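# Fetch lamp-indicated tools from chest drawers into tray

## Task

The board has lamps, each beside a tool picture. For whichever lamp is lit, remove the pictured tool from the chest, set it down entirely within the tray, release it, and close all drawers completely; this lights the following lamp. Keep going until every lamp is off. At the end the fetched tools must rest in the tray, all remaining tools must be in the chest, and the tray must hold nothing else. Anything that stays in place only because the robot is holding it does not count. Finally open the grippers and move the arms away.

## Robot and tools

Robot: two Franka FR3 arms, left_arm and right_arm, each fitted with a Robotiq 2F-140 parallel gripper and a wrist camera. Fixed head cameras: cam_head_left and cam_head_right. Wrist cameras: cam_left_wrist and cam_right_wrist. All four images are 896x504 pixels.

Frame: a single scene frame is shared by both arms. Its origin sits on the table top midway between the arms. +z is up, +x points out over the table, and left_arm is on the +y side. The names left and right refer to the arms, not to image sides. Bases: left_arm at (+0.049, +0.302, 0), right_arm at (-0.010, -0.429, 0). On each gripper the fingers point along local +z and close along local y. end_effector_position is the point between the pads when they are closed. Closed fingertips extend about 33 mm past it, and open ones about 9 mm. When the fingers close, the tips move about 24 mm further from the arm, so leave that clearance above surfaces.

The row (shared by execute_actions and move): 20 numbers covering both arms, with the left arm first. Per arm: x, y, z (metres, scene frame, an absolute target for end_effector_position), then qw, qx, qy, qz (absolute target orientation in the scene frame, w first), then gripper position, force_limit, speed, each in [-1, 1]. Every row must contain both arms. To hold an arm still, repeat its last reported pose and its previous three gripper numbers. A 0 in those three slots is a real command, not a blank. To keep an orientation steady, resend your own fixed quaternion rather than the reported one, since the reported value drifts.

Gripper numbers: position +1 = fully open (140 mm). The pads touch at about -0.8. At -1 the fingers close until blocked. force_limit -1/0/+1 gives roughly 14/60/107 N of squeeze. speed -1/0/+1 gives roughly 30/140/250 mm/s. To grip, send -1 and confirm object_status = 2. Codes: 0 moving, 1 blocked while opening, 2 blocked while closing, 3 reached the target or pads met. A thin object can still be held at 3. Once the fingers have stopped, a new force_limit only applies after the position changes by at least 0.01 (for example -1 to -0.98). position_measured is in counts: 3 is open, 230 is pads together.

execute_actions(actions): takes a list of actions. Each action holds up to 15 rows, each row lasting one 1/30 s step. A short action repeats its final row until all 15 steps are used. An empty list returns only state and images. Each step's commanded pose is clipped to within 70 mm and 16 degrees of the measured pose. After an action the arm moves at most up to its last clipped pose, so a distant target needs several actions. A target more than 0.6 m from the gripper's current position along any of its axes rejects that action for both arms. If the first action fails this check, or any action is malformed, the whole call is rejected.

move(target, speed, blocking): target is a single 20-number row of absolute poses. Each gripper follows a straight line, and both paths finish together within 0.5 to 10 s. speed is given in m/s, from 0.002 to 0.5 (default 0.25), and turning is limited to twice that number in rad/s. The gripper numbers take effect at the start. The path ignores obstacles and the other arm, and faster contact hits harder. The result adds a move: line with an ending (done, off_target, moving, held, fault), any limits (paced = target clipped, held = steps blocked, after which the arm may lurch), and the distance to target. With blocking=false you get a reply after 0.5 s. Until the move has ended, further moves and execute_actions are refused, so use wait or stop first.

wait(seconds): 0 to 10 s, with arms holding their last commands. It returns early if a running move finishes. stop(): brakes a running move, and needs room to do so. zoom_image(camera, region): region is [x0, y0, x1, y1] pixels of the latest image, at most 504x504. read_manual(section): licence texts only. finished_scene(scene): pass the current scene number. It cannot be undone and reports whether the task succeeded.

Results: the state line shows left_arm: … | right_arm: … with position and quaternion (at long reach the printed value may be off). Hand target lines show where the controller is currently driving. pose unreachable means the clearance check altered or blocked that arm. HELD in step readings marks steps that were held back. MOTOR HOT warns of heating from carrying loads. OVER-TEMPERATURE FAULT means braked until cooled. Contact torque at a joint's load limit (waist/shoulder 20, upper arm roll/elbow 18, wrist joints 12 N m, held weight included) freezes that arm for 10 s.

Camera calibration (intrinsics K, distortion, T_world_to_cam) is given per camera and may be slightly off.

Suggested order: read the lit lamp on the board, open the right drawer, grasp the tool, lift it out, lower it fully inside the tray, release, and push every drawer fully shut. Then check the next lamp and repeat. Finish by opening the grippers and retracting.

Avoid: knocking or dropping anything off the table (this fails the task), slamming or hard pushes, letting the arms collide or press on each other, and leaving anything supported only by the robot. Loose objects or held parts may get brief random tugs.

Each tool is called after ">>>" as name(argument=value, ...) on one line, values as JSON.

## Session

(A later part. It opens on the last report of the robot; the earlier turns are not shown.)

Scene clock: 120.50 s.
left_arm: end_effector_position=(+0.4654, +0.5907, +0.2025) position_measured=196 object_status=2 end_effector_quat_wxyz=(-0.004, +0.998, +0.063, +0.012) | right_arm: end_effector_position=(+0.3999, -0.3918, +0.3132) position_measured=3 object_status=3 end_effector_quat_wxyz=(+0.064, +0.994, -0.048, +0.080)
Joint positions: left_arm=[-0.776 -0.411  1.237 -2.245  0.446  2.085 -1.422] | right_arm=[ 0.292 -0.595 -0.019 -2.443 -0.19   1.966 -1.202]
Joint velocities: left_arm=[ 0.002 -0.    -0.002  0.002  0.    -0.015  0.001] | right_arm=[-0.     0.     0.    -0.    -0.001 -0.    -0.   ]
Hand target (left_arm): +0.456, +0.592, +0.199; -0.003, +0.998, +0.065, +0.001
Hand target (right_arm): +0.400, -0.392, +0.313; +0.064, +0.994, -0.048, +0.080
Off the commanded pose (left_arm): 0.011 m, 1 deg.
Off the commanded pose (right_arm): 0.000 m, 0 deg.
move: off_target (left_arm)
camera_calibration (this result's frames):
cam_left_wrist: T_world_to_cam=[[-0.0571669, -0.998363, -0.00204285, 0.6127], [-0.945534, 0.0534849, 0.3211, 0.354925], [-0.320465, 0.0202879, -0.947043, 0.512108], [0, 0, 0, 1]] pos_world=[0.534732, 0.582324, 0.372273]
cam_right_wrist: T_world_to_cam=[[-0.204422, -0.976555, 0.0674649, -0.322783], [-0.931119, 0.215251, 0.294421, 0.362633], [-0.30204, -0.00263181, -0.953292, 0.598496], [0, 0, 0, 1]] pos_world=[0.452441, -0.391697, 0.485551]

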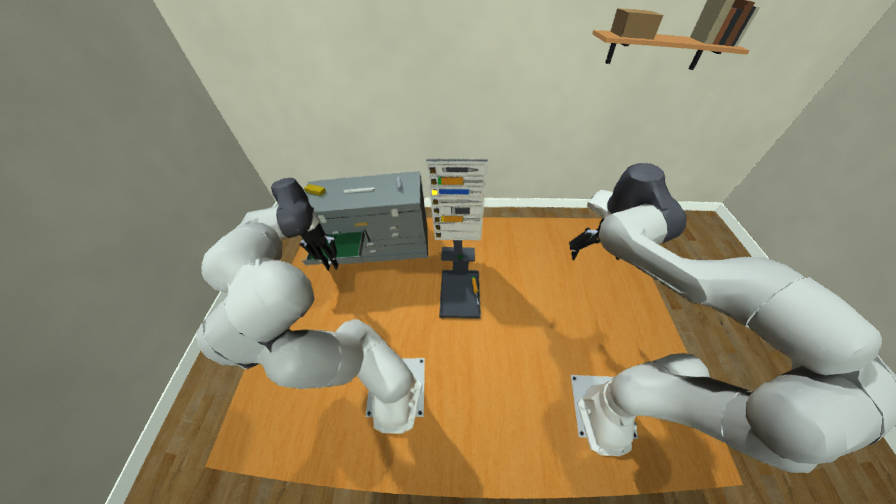

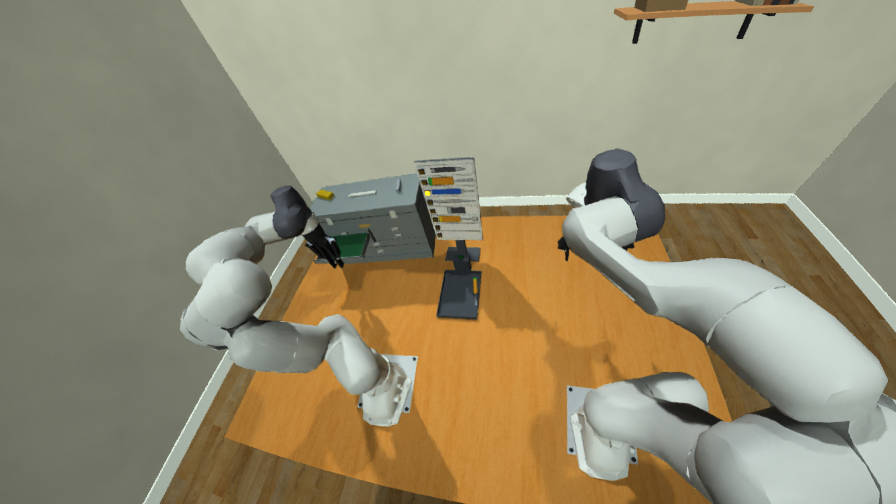

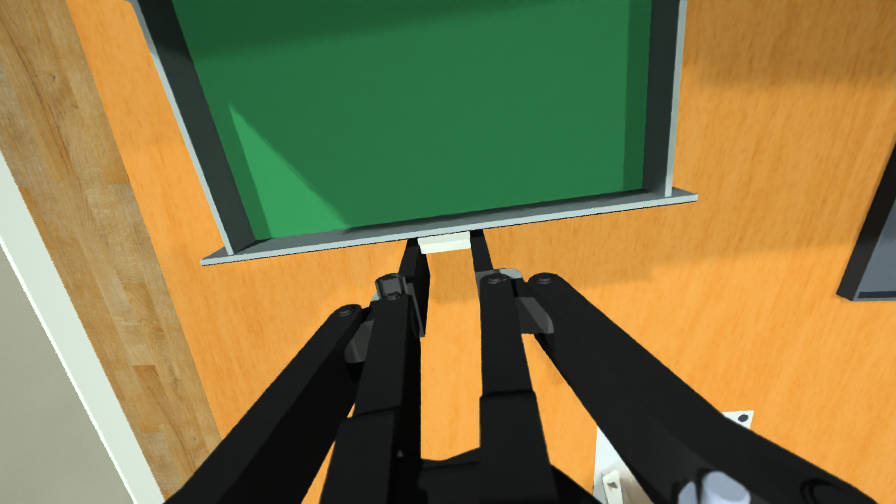

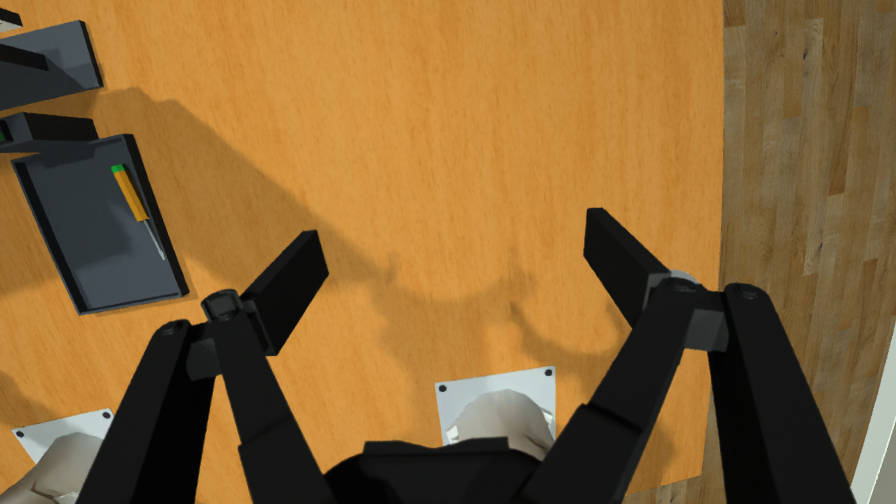

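Empty. Next.

>>> move(target=[0.600,0.602,0.197,-0.017,0.964,0.063,0.258,-1,0.6,0.5,0.4,-0.392,0.313,0.064,0.994,-0.048,0.08,1,0,0], speed=0.1)

>>> move(target=[0.596,0.602,0.198,-0.017,0.964,0.063,0.258,0,0.6,0.5,0.4,-0.392,0.313,0.064,0.994,-0.048,0.08,1,0,0])

>>> move(target=[0.57,0.602,0.17,-0.017,0.964,0.063,0.258,0,0.6,0.5,0.4,-0.392,0.313,0.064,0.994,-0.048,0.08,1,0,0], speed=0.1)

>>> move(target=[0.596,0.604,0.168,-0.017,0.964,0.063,0.258,0,0.6,0.5,0.4,-0.392,0.313,0.064,0.994,-0.048,0.08,1,0,0], speed=0.1)

>>> move(target=[0.596,0.604,0.168,-0.017,0.964,0.063,0.258,-1,0.6,0.5,0.4,-0.392,0.313,0.064,0.994,-0.048,0.08,1,0,0])

>>> move(target=[0.455,0.589,0.17,0,0.998,0.065,0,-1,0.6,0.5,0.4,-0.392,0.313,0.064,0.994,-0.048,0.08,1,0,0], speed=0.08)

Scene clock: 123.73 s.
left_arm: end_effector_position=(+0.5948, +0.6005, +0.1963) position_measured=196 object_status=2 end_effector_quat_wxyz=(-0.013, +0.966, +0.064, +0.252) | right_arm: end_effector_position=(+0.3999, -0.3918, +0.3132) position_measured=3 object_status=3 end_effector_quat_wxyz=(+0.064, +0.994, -0.048, +0.080)
Joint positions: left_arm=[-0.998 -0.425  1.514 -2.371  0.47   2.77  -1.436] | right_arm=[ 0.292 -0.595 -0.019 -2.443 -0.19   1.966 -1.202]
Joint velocities: left_arm=[-0.009  0.003  0.009 -0.003 -0.     0.015 -0.002] | right_arm=[ 0.     0.001  0.001 -0.002  0.    -0.     0.   ]
Hand target (left_arm): +0.599, +0.599, +0.198; -0.014, +0.964, +0.064, +0.257
Hand target (right_arm): +0.400, -0.392, +0.313; +0.064, +0.994, -0.048, +0.080
Off the commanded pose (left_arm): 0.005 m, 1 deg.
Off the commanded pose (right_arm): 0.000 m, 0 deg.
move: off_target (left_arm)
camera_calibration (this result's frames):
cam_left_wrist: T_world_to_cam=[[-0.0328491, -0.9967, -0.0742342, 0.628631], [-0.987156, 0.043974, -0.153591, 0.602417], [0.156349, 0.0682353, -0.985342, 0.242652], [0, 0, 0, 1]] pos_world=[0.577391, 0.583508, 0.378287]
cam_right_wrist: T_world_to_cam=[[-0.204422, -0.976555, 0.0674649, -0.322783], [-0.931119, 0.215251, 0.294421, 0.362633], [-0.30204, -0.00263186, -0.953292, 0.598496], [0, 0, 0, 1]] pos_world=[0.452441, -0.391697, 0.485551]

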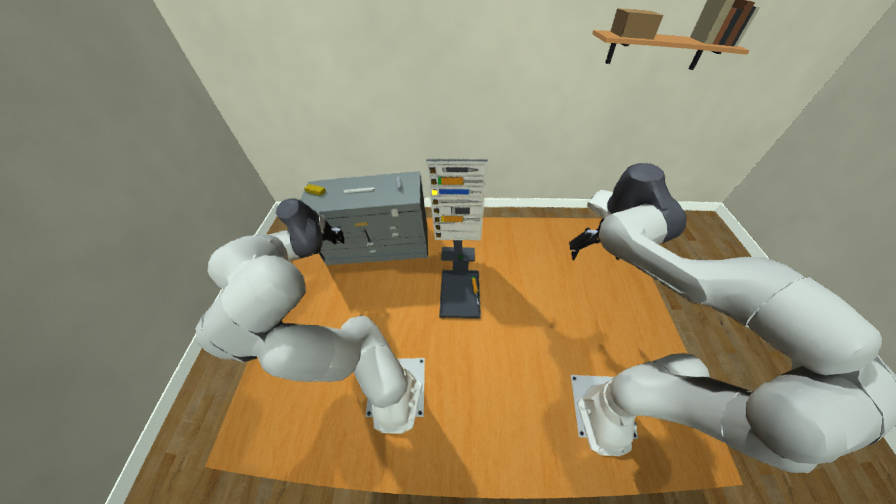

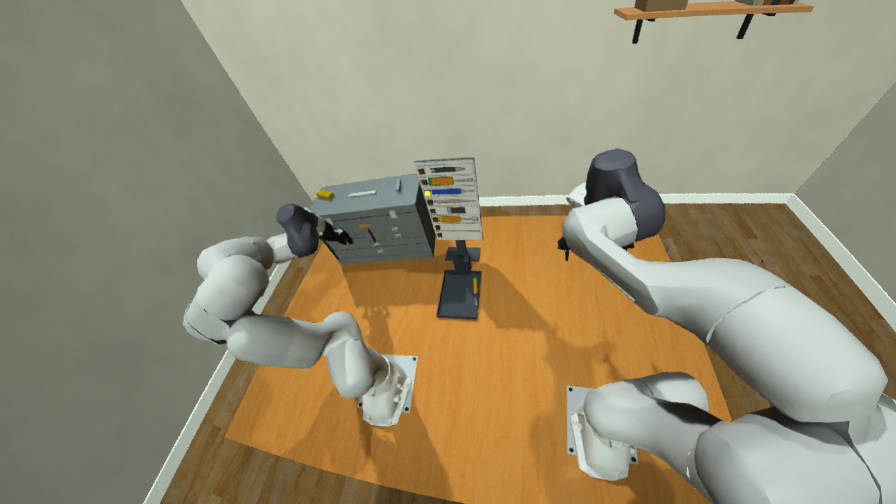

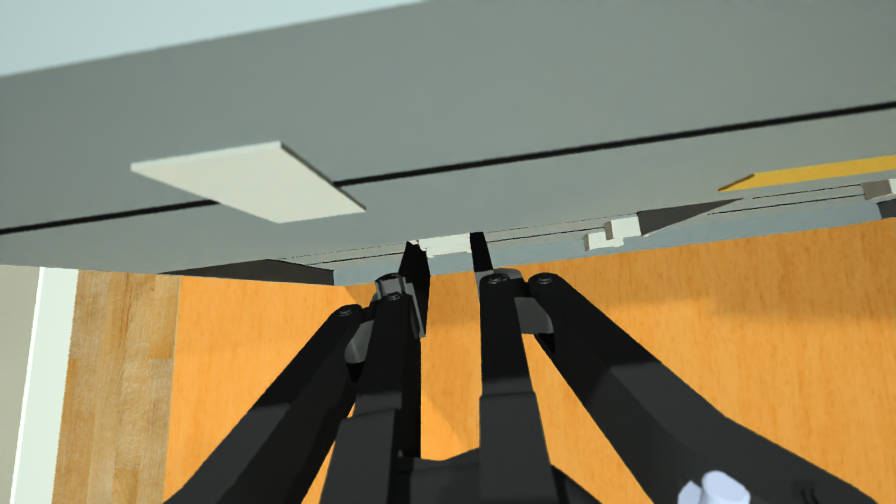

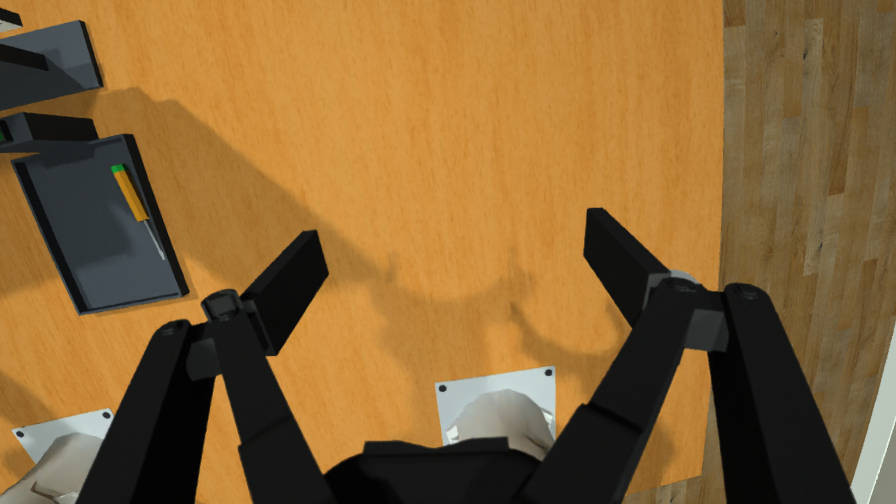

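Scene clock: 124.43 s.
left_arm: end_effector_position=(+0.5958, +0.6019, +0.1977) position_measured=129 object_status=3 end_effector_quat_wxyz=(-0.015, +0.964, +0.065, +0.257) | right_arm: end_effector_position=(+0.3999, -0.3918, +0.3132) position_measured=3 object_status=3 end_effector_quat_wxyz=(+0.064, +0.994, -0.048, +0.080)
Joint positions: left_arm=[-0.994 -0.424  1.513 -2.375  0.47   2.784 -1.436] | right_arm=[ 0.292 -0.595 -0.019 -2.443 -0.19   1.966 -1.202]
Joint velocities: left_arm=[ 0.001  0.003 -0.    -0.    -0.     0.01   0.   ] | right_arm=[ 0.     0.001 -0.001 -0.     0.     0.    -0.001]
Hand target (left_arm): +0.596, +0.602, +0.198; -0.017, +0.964, +0.063, +0.258
Hand target (right_arm): +0.400, -0.392, +0.313; +0.064, +0.994, -0.048, +0.080
Off the commanded pose (left_arm): 0.000 m, 0 deg.
Off the commanded pose (right_arm): 0.000 m, 0 deg.
move: done
camera_calibration (this result's frames):
cam_left_wrist: T_world_to_cam=[[-0.0291255, -0.996599, -0.0770885, 0.628461], [-0.985626, 0.0414728, -0.163771, 0.606117], [0.166411, 0.0712105, -0.983482, 0.235637], [0, 0, 0, 1]] pos_world=[0.576496, 0.584406, 0.379457]
cam_right_wrist: T_world_to_cam=[[-0.204422, -0.976555, 0.0674648, -0.322783], [-0.931119, 0.215251, 0.294421, 0.362633], [-0.30204, -0.00263172, -0.953292, 0.598496], [0, 0, 0, 1]] pos_world=[0.452441, -0.391697, 0.485551]

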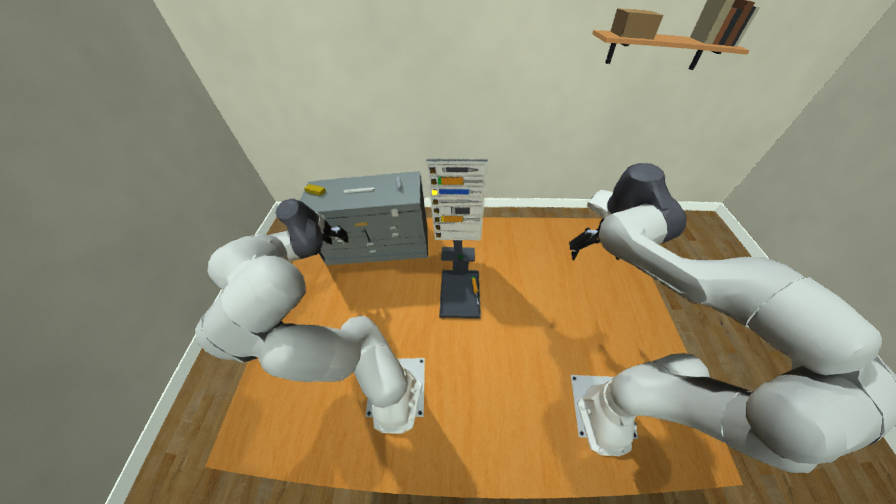

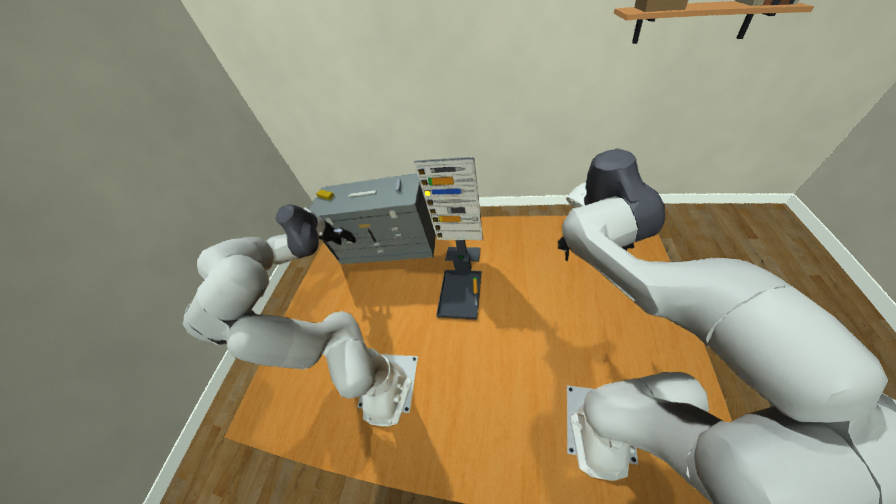

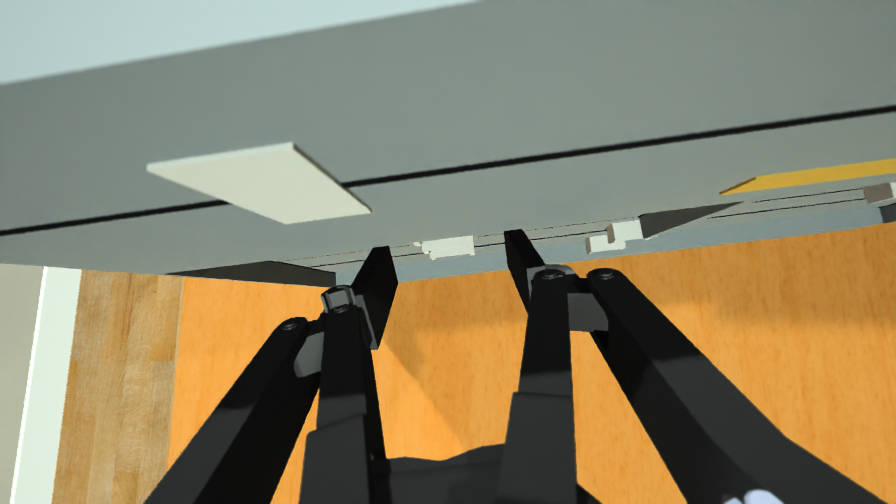

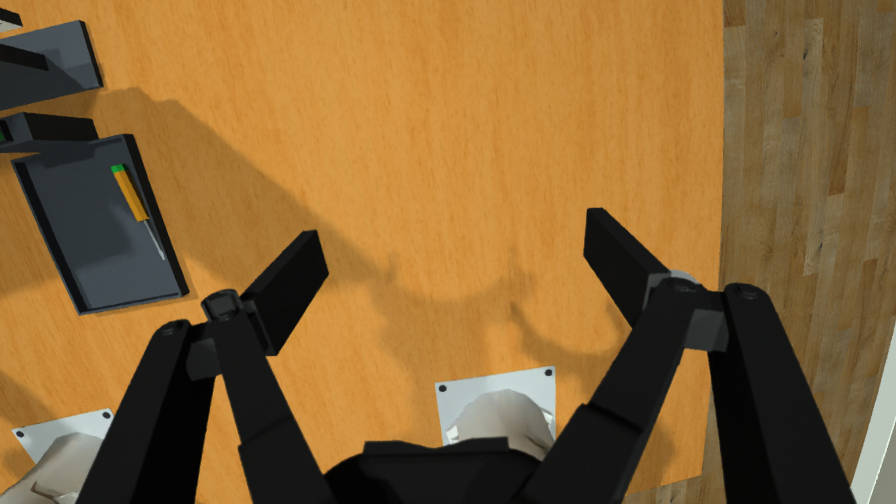

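Scene clock: 125.37 s.
left_arm: end_effector_position=(+0.5710, +0.6005, +0.1707) position_measured=129 object_status=3 end_effector_quat_wxyz=(-0.015, +0.964, +0.066, +0.257) | right_arm: end_effector_position=(+0.3999, -0.3918, +0.3132) position_measured=3 object_status=3 end_effector_quat_wxyz=(+0.064, +0.994, -0.048, +0.080)
Joint positions: left_arm=[-0.943 -0.424  1.523 -2.462  0.507  2.86  -1.432] | right_arm=[ 0.292 -0.595 -0.019 -2.443 -0.19   1.966 -1.202]
Joint velocities: left_arm=[ 0.001  0.001 -0.001 -0.001  0.005  0.012 -0.   ] | right_arm=[-0.     0.001  0.     0.    -0.001  0.    -0.   ]
Hand target (left_arm): +0.570, +0.602, +0.170; -0.017, +0.964, +0.063, +0.258
Hand target (right_arm): +0.400, -0.392, +0.313; +0.064, +0.994, -0.048, +0.080
Off the commanded pose (left_arm): 0.002 m, 0 deg.
Off the commanded pose (right_arm): 0.000 m, 0 deg.
move: done
camera_calibration (this result's frames):
cam_left_wrist: T_world_to_cam=[[-0.027744, -0.996602, -0.0775552, 0.623558], [-0.985644, 0.0401999, -0.163981, 0.578132], [0.166541, 0.0718924, -0.98341, 0.212806], [0, 0, 0, 1]] pos_world=[0.551691, 0.582899, 0.352438]
cam_right_wrist: T_world_to_cam=[[-0.204422, -0.976555, 0.067465, -0.322783], [-0.931119, 0.21525, 0.294421, 0.362633], [-0.30204, -0.00263195, -0.953292, 0.598496], [0, 0, 0, 1]] pos_world=[0.452441, -0.391697, 0.485551]

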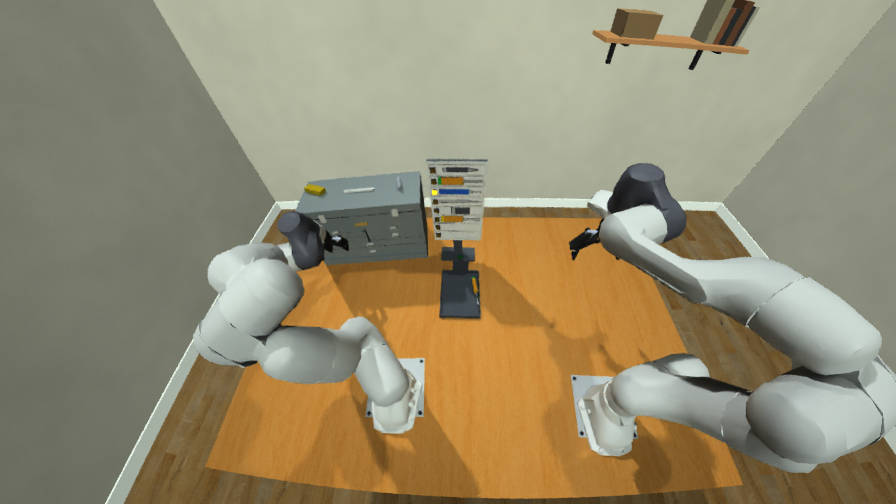

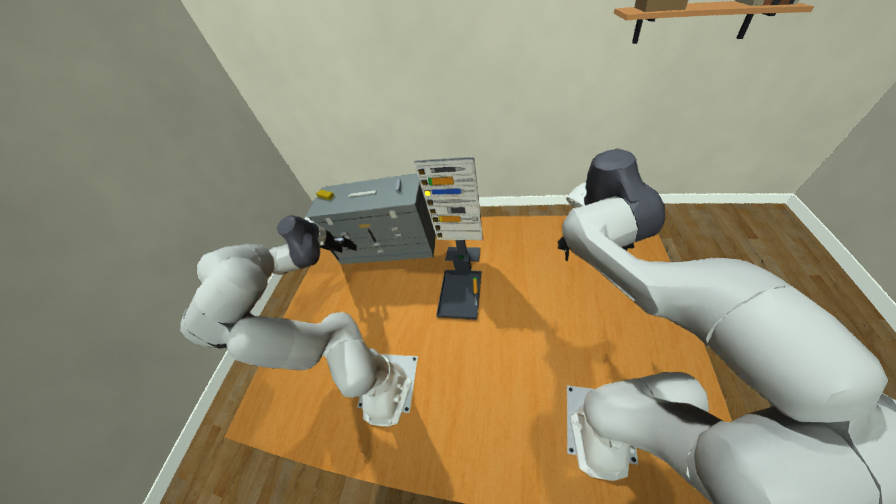

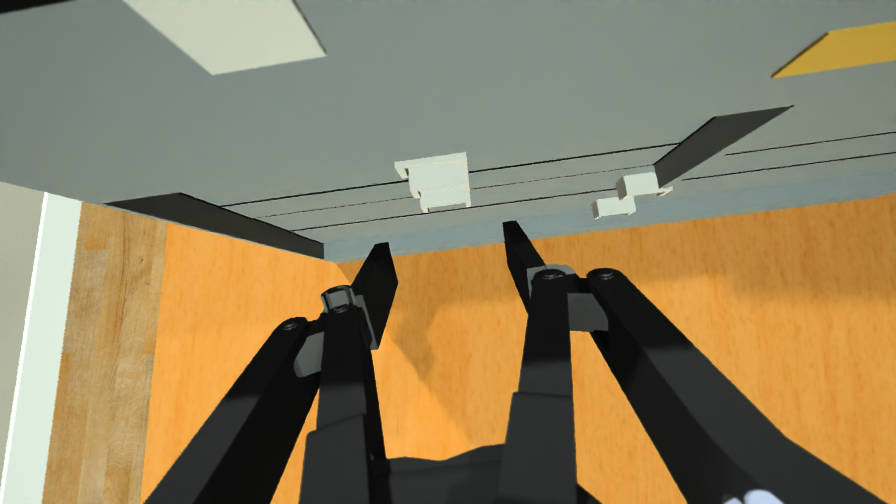

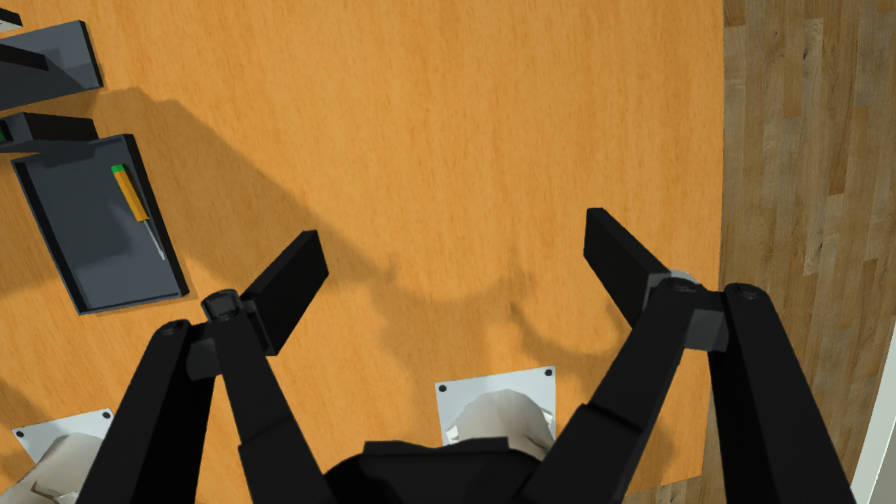

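Scene clock: 126.17 s.
left_arm: end_effector_position=(+0.5945, +0.6022, +0.1658) position_measured=129 object_status=3 end_effector_quat_wxyz=(-0.017, +0.965, +0.059, +0.255) | right_arm: end_effector_position=(+0.3999, -0.3918, +0.3132) position_measured=3 object_status=3 end_effector_quat_wxyz=(+0.064, +0.994, -0.048, +0.080)
Joint positions: left_arm=[-1.124 -0.41   1.669 -2.397  0.498  2.863 -1.432] | right_arm=[ 0.292 -0.595 -0.019 -2.443 -0.19   1.966 -1.202]
Joint velocities: left_arm=[-0.015 -0.     0.019  0.005  0.     0.001 -0.001] | right_arm=[-0.    -0.001 -0.001  0.001 -0.    -0.001  0.001]
Hand target (left_arm): +0.596, +0.603, +0.167; -0.016, +0.964, +0.063, +0.257
Hand target (right_arm): +0.400, -0.392, +0.313; +0.064, +0.994, -0.048, +0.080
Off the commanded pose (left_arm): 0.003 m, 1 deg.
Off the commanded pose (right_arm): 0.000 m, 0 deg.
move: done
camera_calibration (this result's frames):
cam_left_wrist: T_world_to_cam=[[-0.0416133, -0.995562, -0.0844088, 0.634213], [-0.985715, 0.0547072, -0.159291, 0.590923], [0.163202, 0.0765744, -0.983617, 0.20316], [0, 0, 0, 1]] pos_world=[0.575717, 0.583513, 0.347493]
cam_right_wrist: T_world_to_cam=[[-0.204422, -0.976555, 0.0674648, -0.322783], [-0.931119, 0.215251, 0.294421, 0.362633], [-0.30204, -0.00263176, -0.953292, 0.598496], [0, 0, 0, 1]] pos_world=[0.452441, -0.391697, 0.485551]

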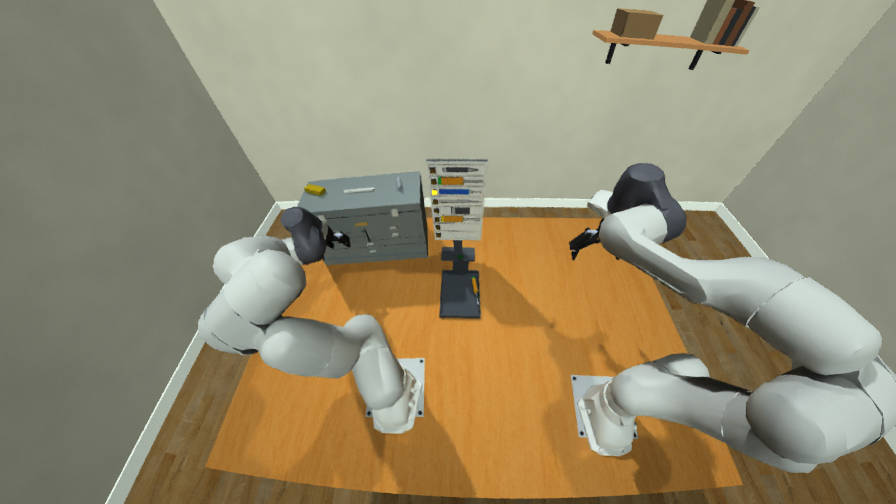

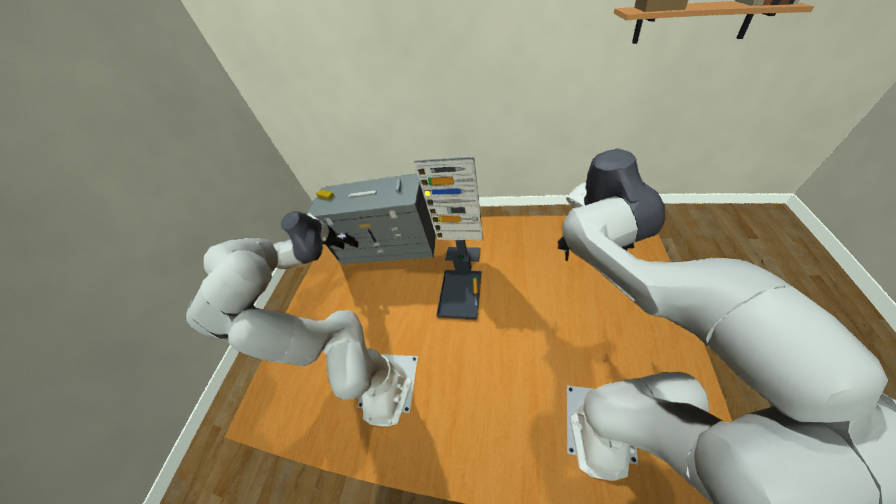

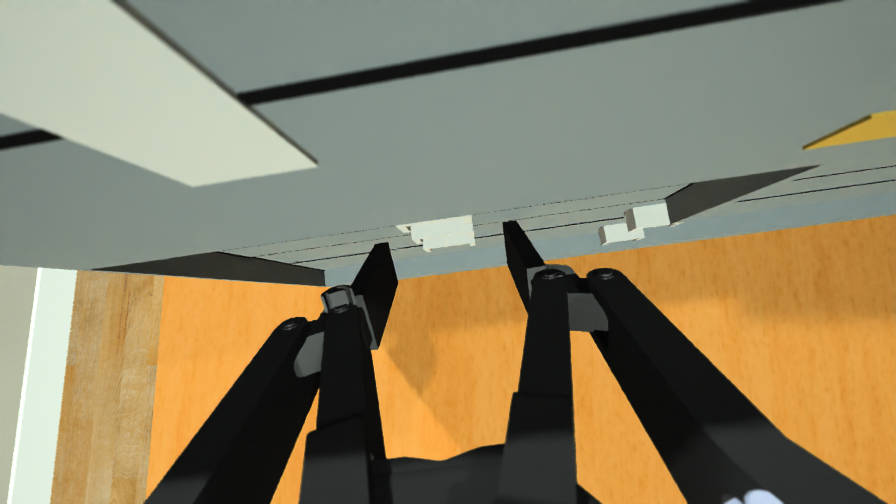

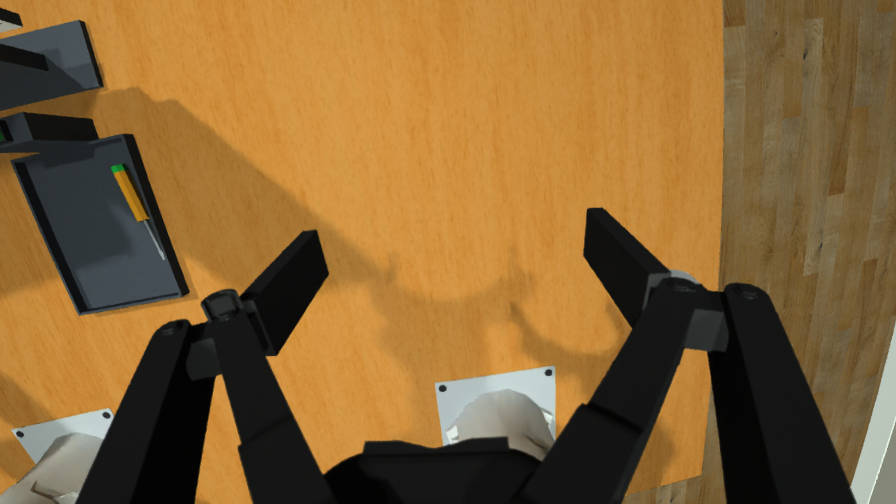

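Scene clock: 126.87 s.
left_arm: end_effector_position=(+0.5955, +0.6002, +0.1661) position_measured=195 object_status=2 end_effector_quat_wxyz=(-0.016, +0.965, +0.057, +0.256) | right_arm: end_effector_position=(+0.3999, -0.3918, +0.3132) position_measured=3 object_status=3 end_effector_quat_wxyz=(+0.064, +0.994, -0.048, +0.080)
Joint positions: left_arm=[-1.125 -0.411  1.667 -2.397  0.498  2.863 -1.432] | right_arm=[ 0.292 -0.595 -0.019 -2.443 -0.19   1.966 -1.202]
Joint velocities: left_arm=[ 0.001  0.001 -0.     0.001 -0.     0.    -0.001] | right_arm=[-0.     0.001  0.     0.001  0.001 -0.    -0.   ]
Hand target (left_arm): +0.596, +0.604, +0.168; -0.017, +0.964, +0.063, +0.258
Hand target (right_arm): +0.400, -0.392, +0.313; +0.064, +0.994, -0.048, +0.080
Off the commanded pose (left_arm): 0.004 m, 1 deg.
Off the commanded pose (right_arm): 0.000 m, 0 deg.
move: off_target (left_arm)
camera_calibration (this result's frames):
cam_left_wrist: T_world_to_cam=[[-0.0448629, -0.995436, -0.0842276, 0.634142], [-0.98544, 0.0579377, -0.159849, 0.590077], [0.163999, 0.07583, -0.983542, 0.203397], [0, 0, 0, 1]] pos_world=[0.576578, 0.581636, 0.347785]
cam_right_wrist: T_world_to_cam=[[-0.204422, -0.976555, 0.0674648, -0.322783], [-0.931119, 0.215251, 0.294421, 0.362633], [-0.30204, -0.00263173, -0.953292, 0.598496], [0, 0, 0, 1]] pos_world=[0.452441, -0.391697, 0.485551]

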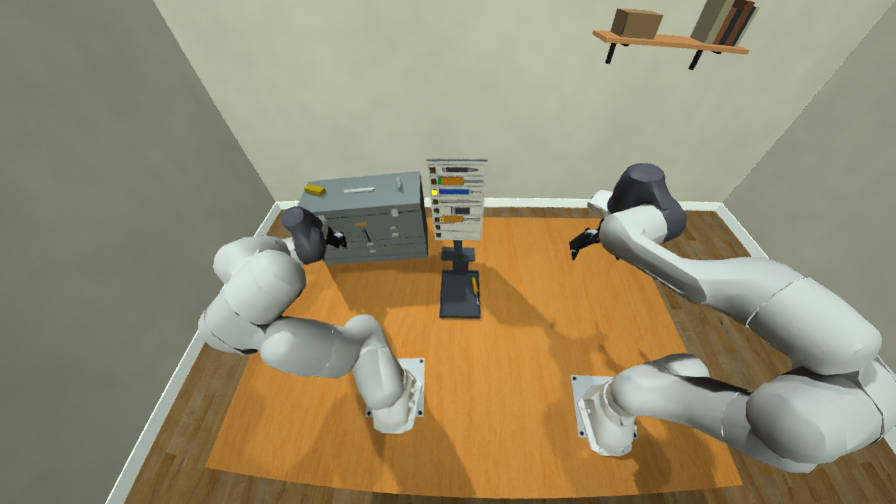

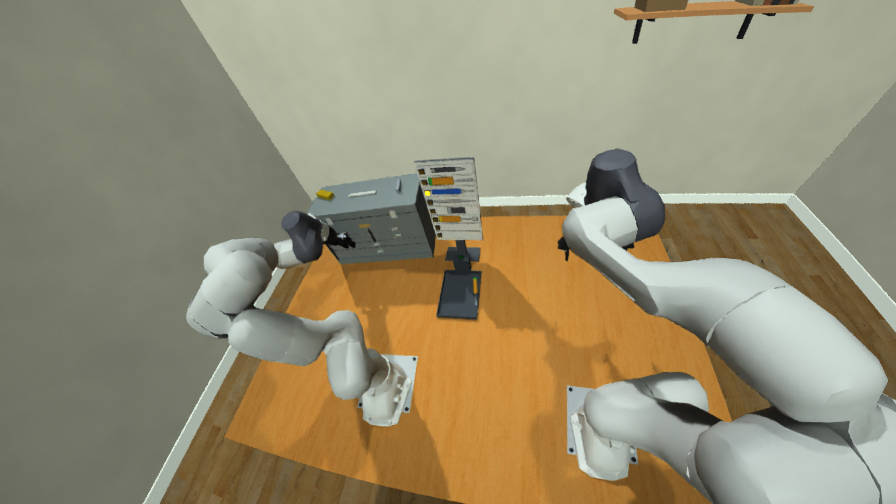

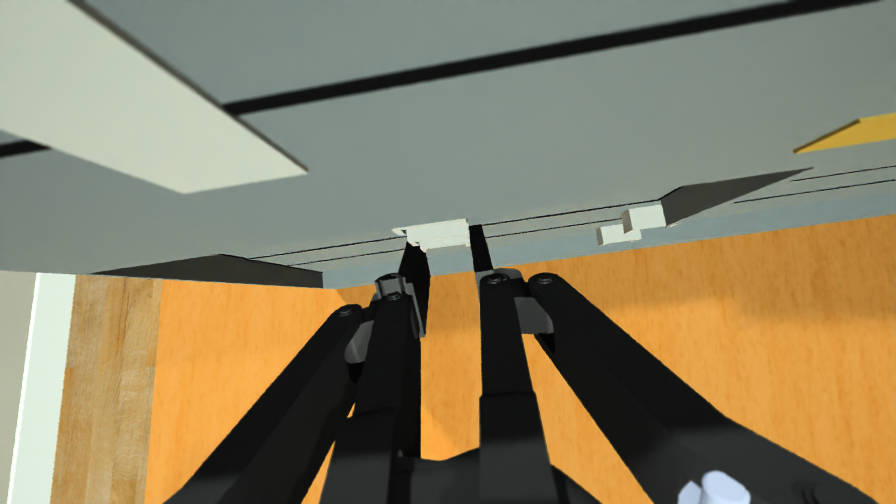

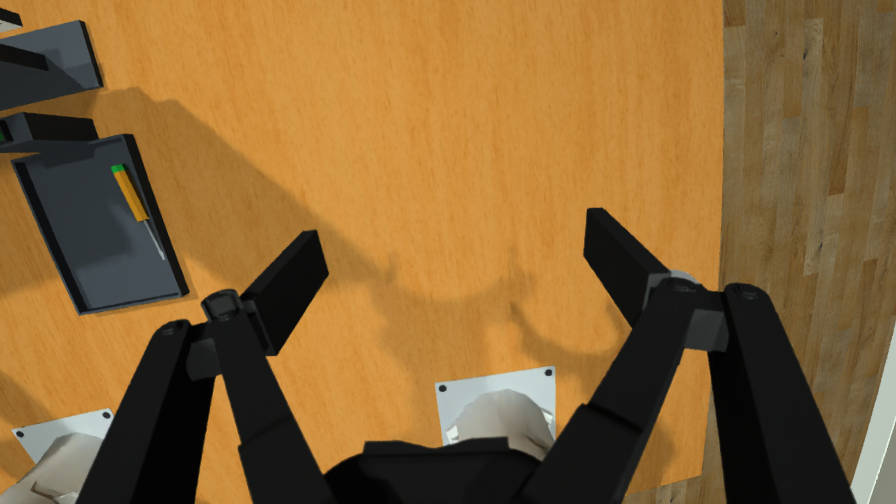

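Scene clock: 130.60 s.
left_arm: end_effector_position=(+0.4658, +0.5903, +0.1728) position_measured=196 object_status=2 end_effector_quat_wxyz=(-0.004, +0.998, +0.062, +0.012) | right_arm: end_effector_position=(+0.3999, -0.3918, +0.3132) position_measured=3 object_status=3 end_effector_quat_wxyz=(+0.064, +0.994, -0.048, +0.080)
Joint positions: left_arm=[-0.837 -0.38   1.324 -2.286  0.446  2.167 -1.416] | right_arm=[ 0.292 -0.595 -0.019 -2.443 -0.19   1.966 -1.202]
Joint velocities: left_arm=[ 0.002 -0.001 -0.003  0.    -0.001 -0.012  0.   ] | right_arm=[ 0.001  0.001  0.     0.     0.001  0.    -0.   ]
Hand target (left_arm): +0.456, +0.593, +0.169; -0.003, +0.998, +0.065, +0.001
Hand target (right_arm): +0.400, -0.392, +0.313; +0.064, +0.994, -0.048, +0.080
Off the commanded pose (left_arm): 0.011 m, 1 deg.
Off the commanded pose (right_arm): 0.000 m, 0 deg.
move: off_target (left_arm)
camera_calibration (this result's frames):
cam_left_wrist: T_world_to_cam=[[-0.0591821, -0.998245, -0.00227903, 0.613203], [-0.945461, 0.0553199, 0.321004, 0.363795], [-0.320314, 0.0211524, -0.947075, 0.483579], [0, 0, 0, 1]] pos_world=[0.535142, 0.581773, 0.342604]
cam_right_wrist: T_world_to_cam=[[-0.204422, -0.976555, 0.0674648, -0.322783], [-0.931119, 0.215251, 0.294421, 0.362633], [-0.30204, -0.00263174, -0.953292, 0.598496], [0, 0, 0, 1]] pos_world=[0.452441, -0.391697, 0.485551]

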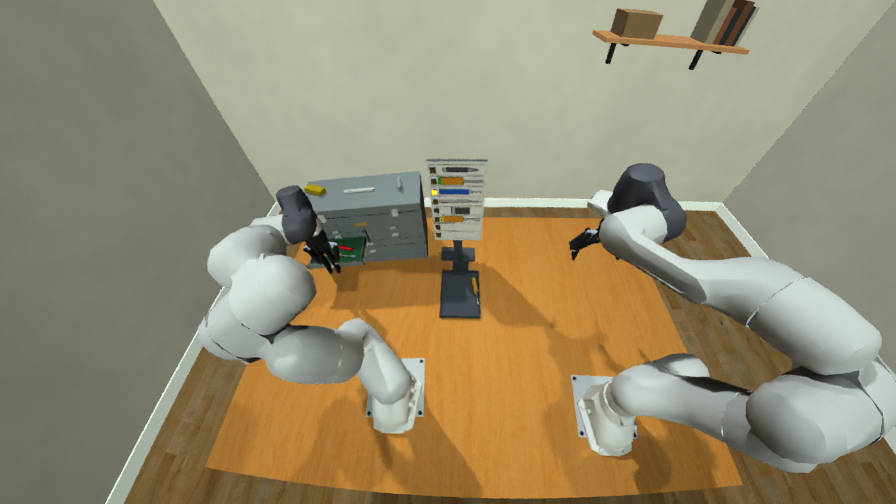

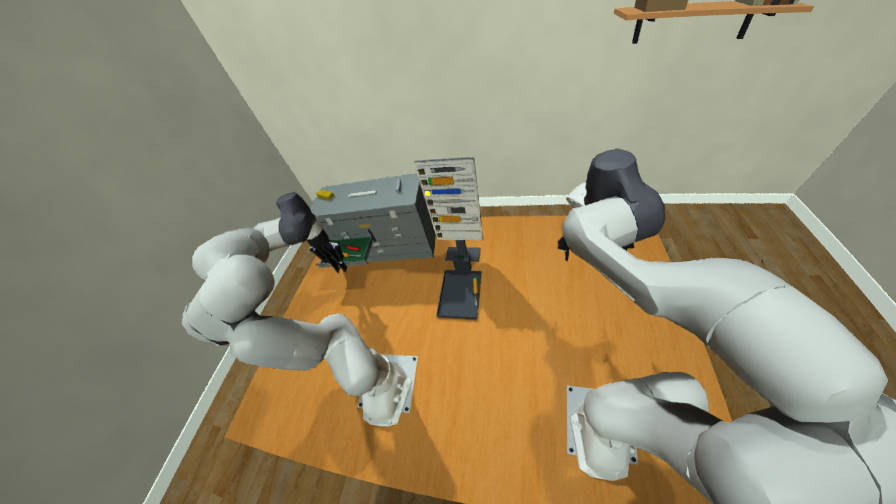

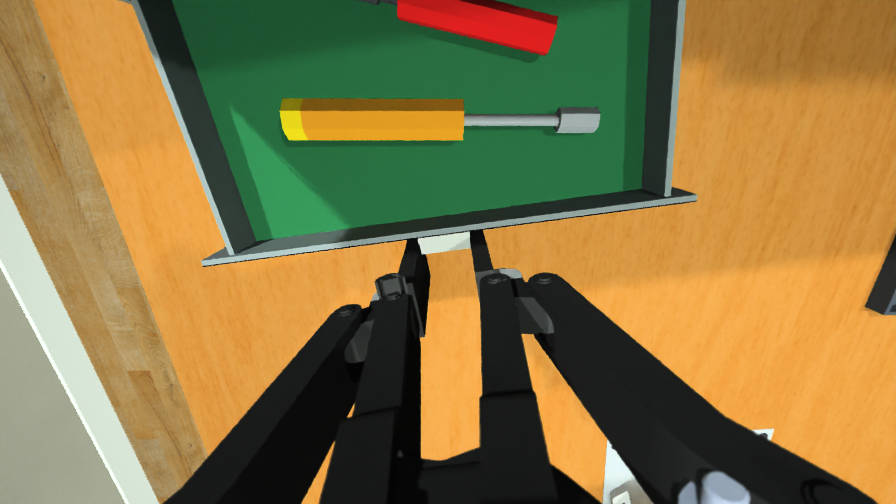

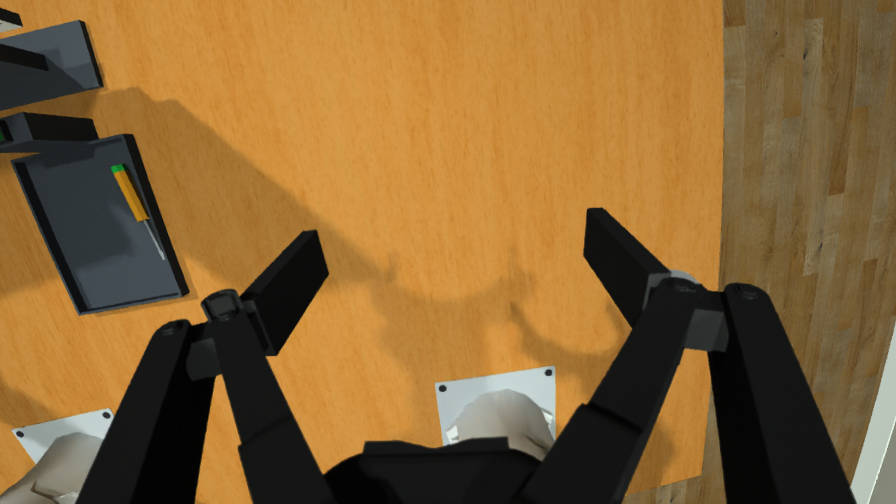

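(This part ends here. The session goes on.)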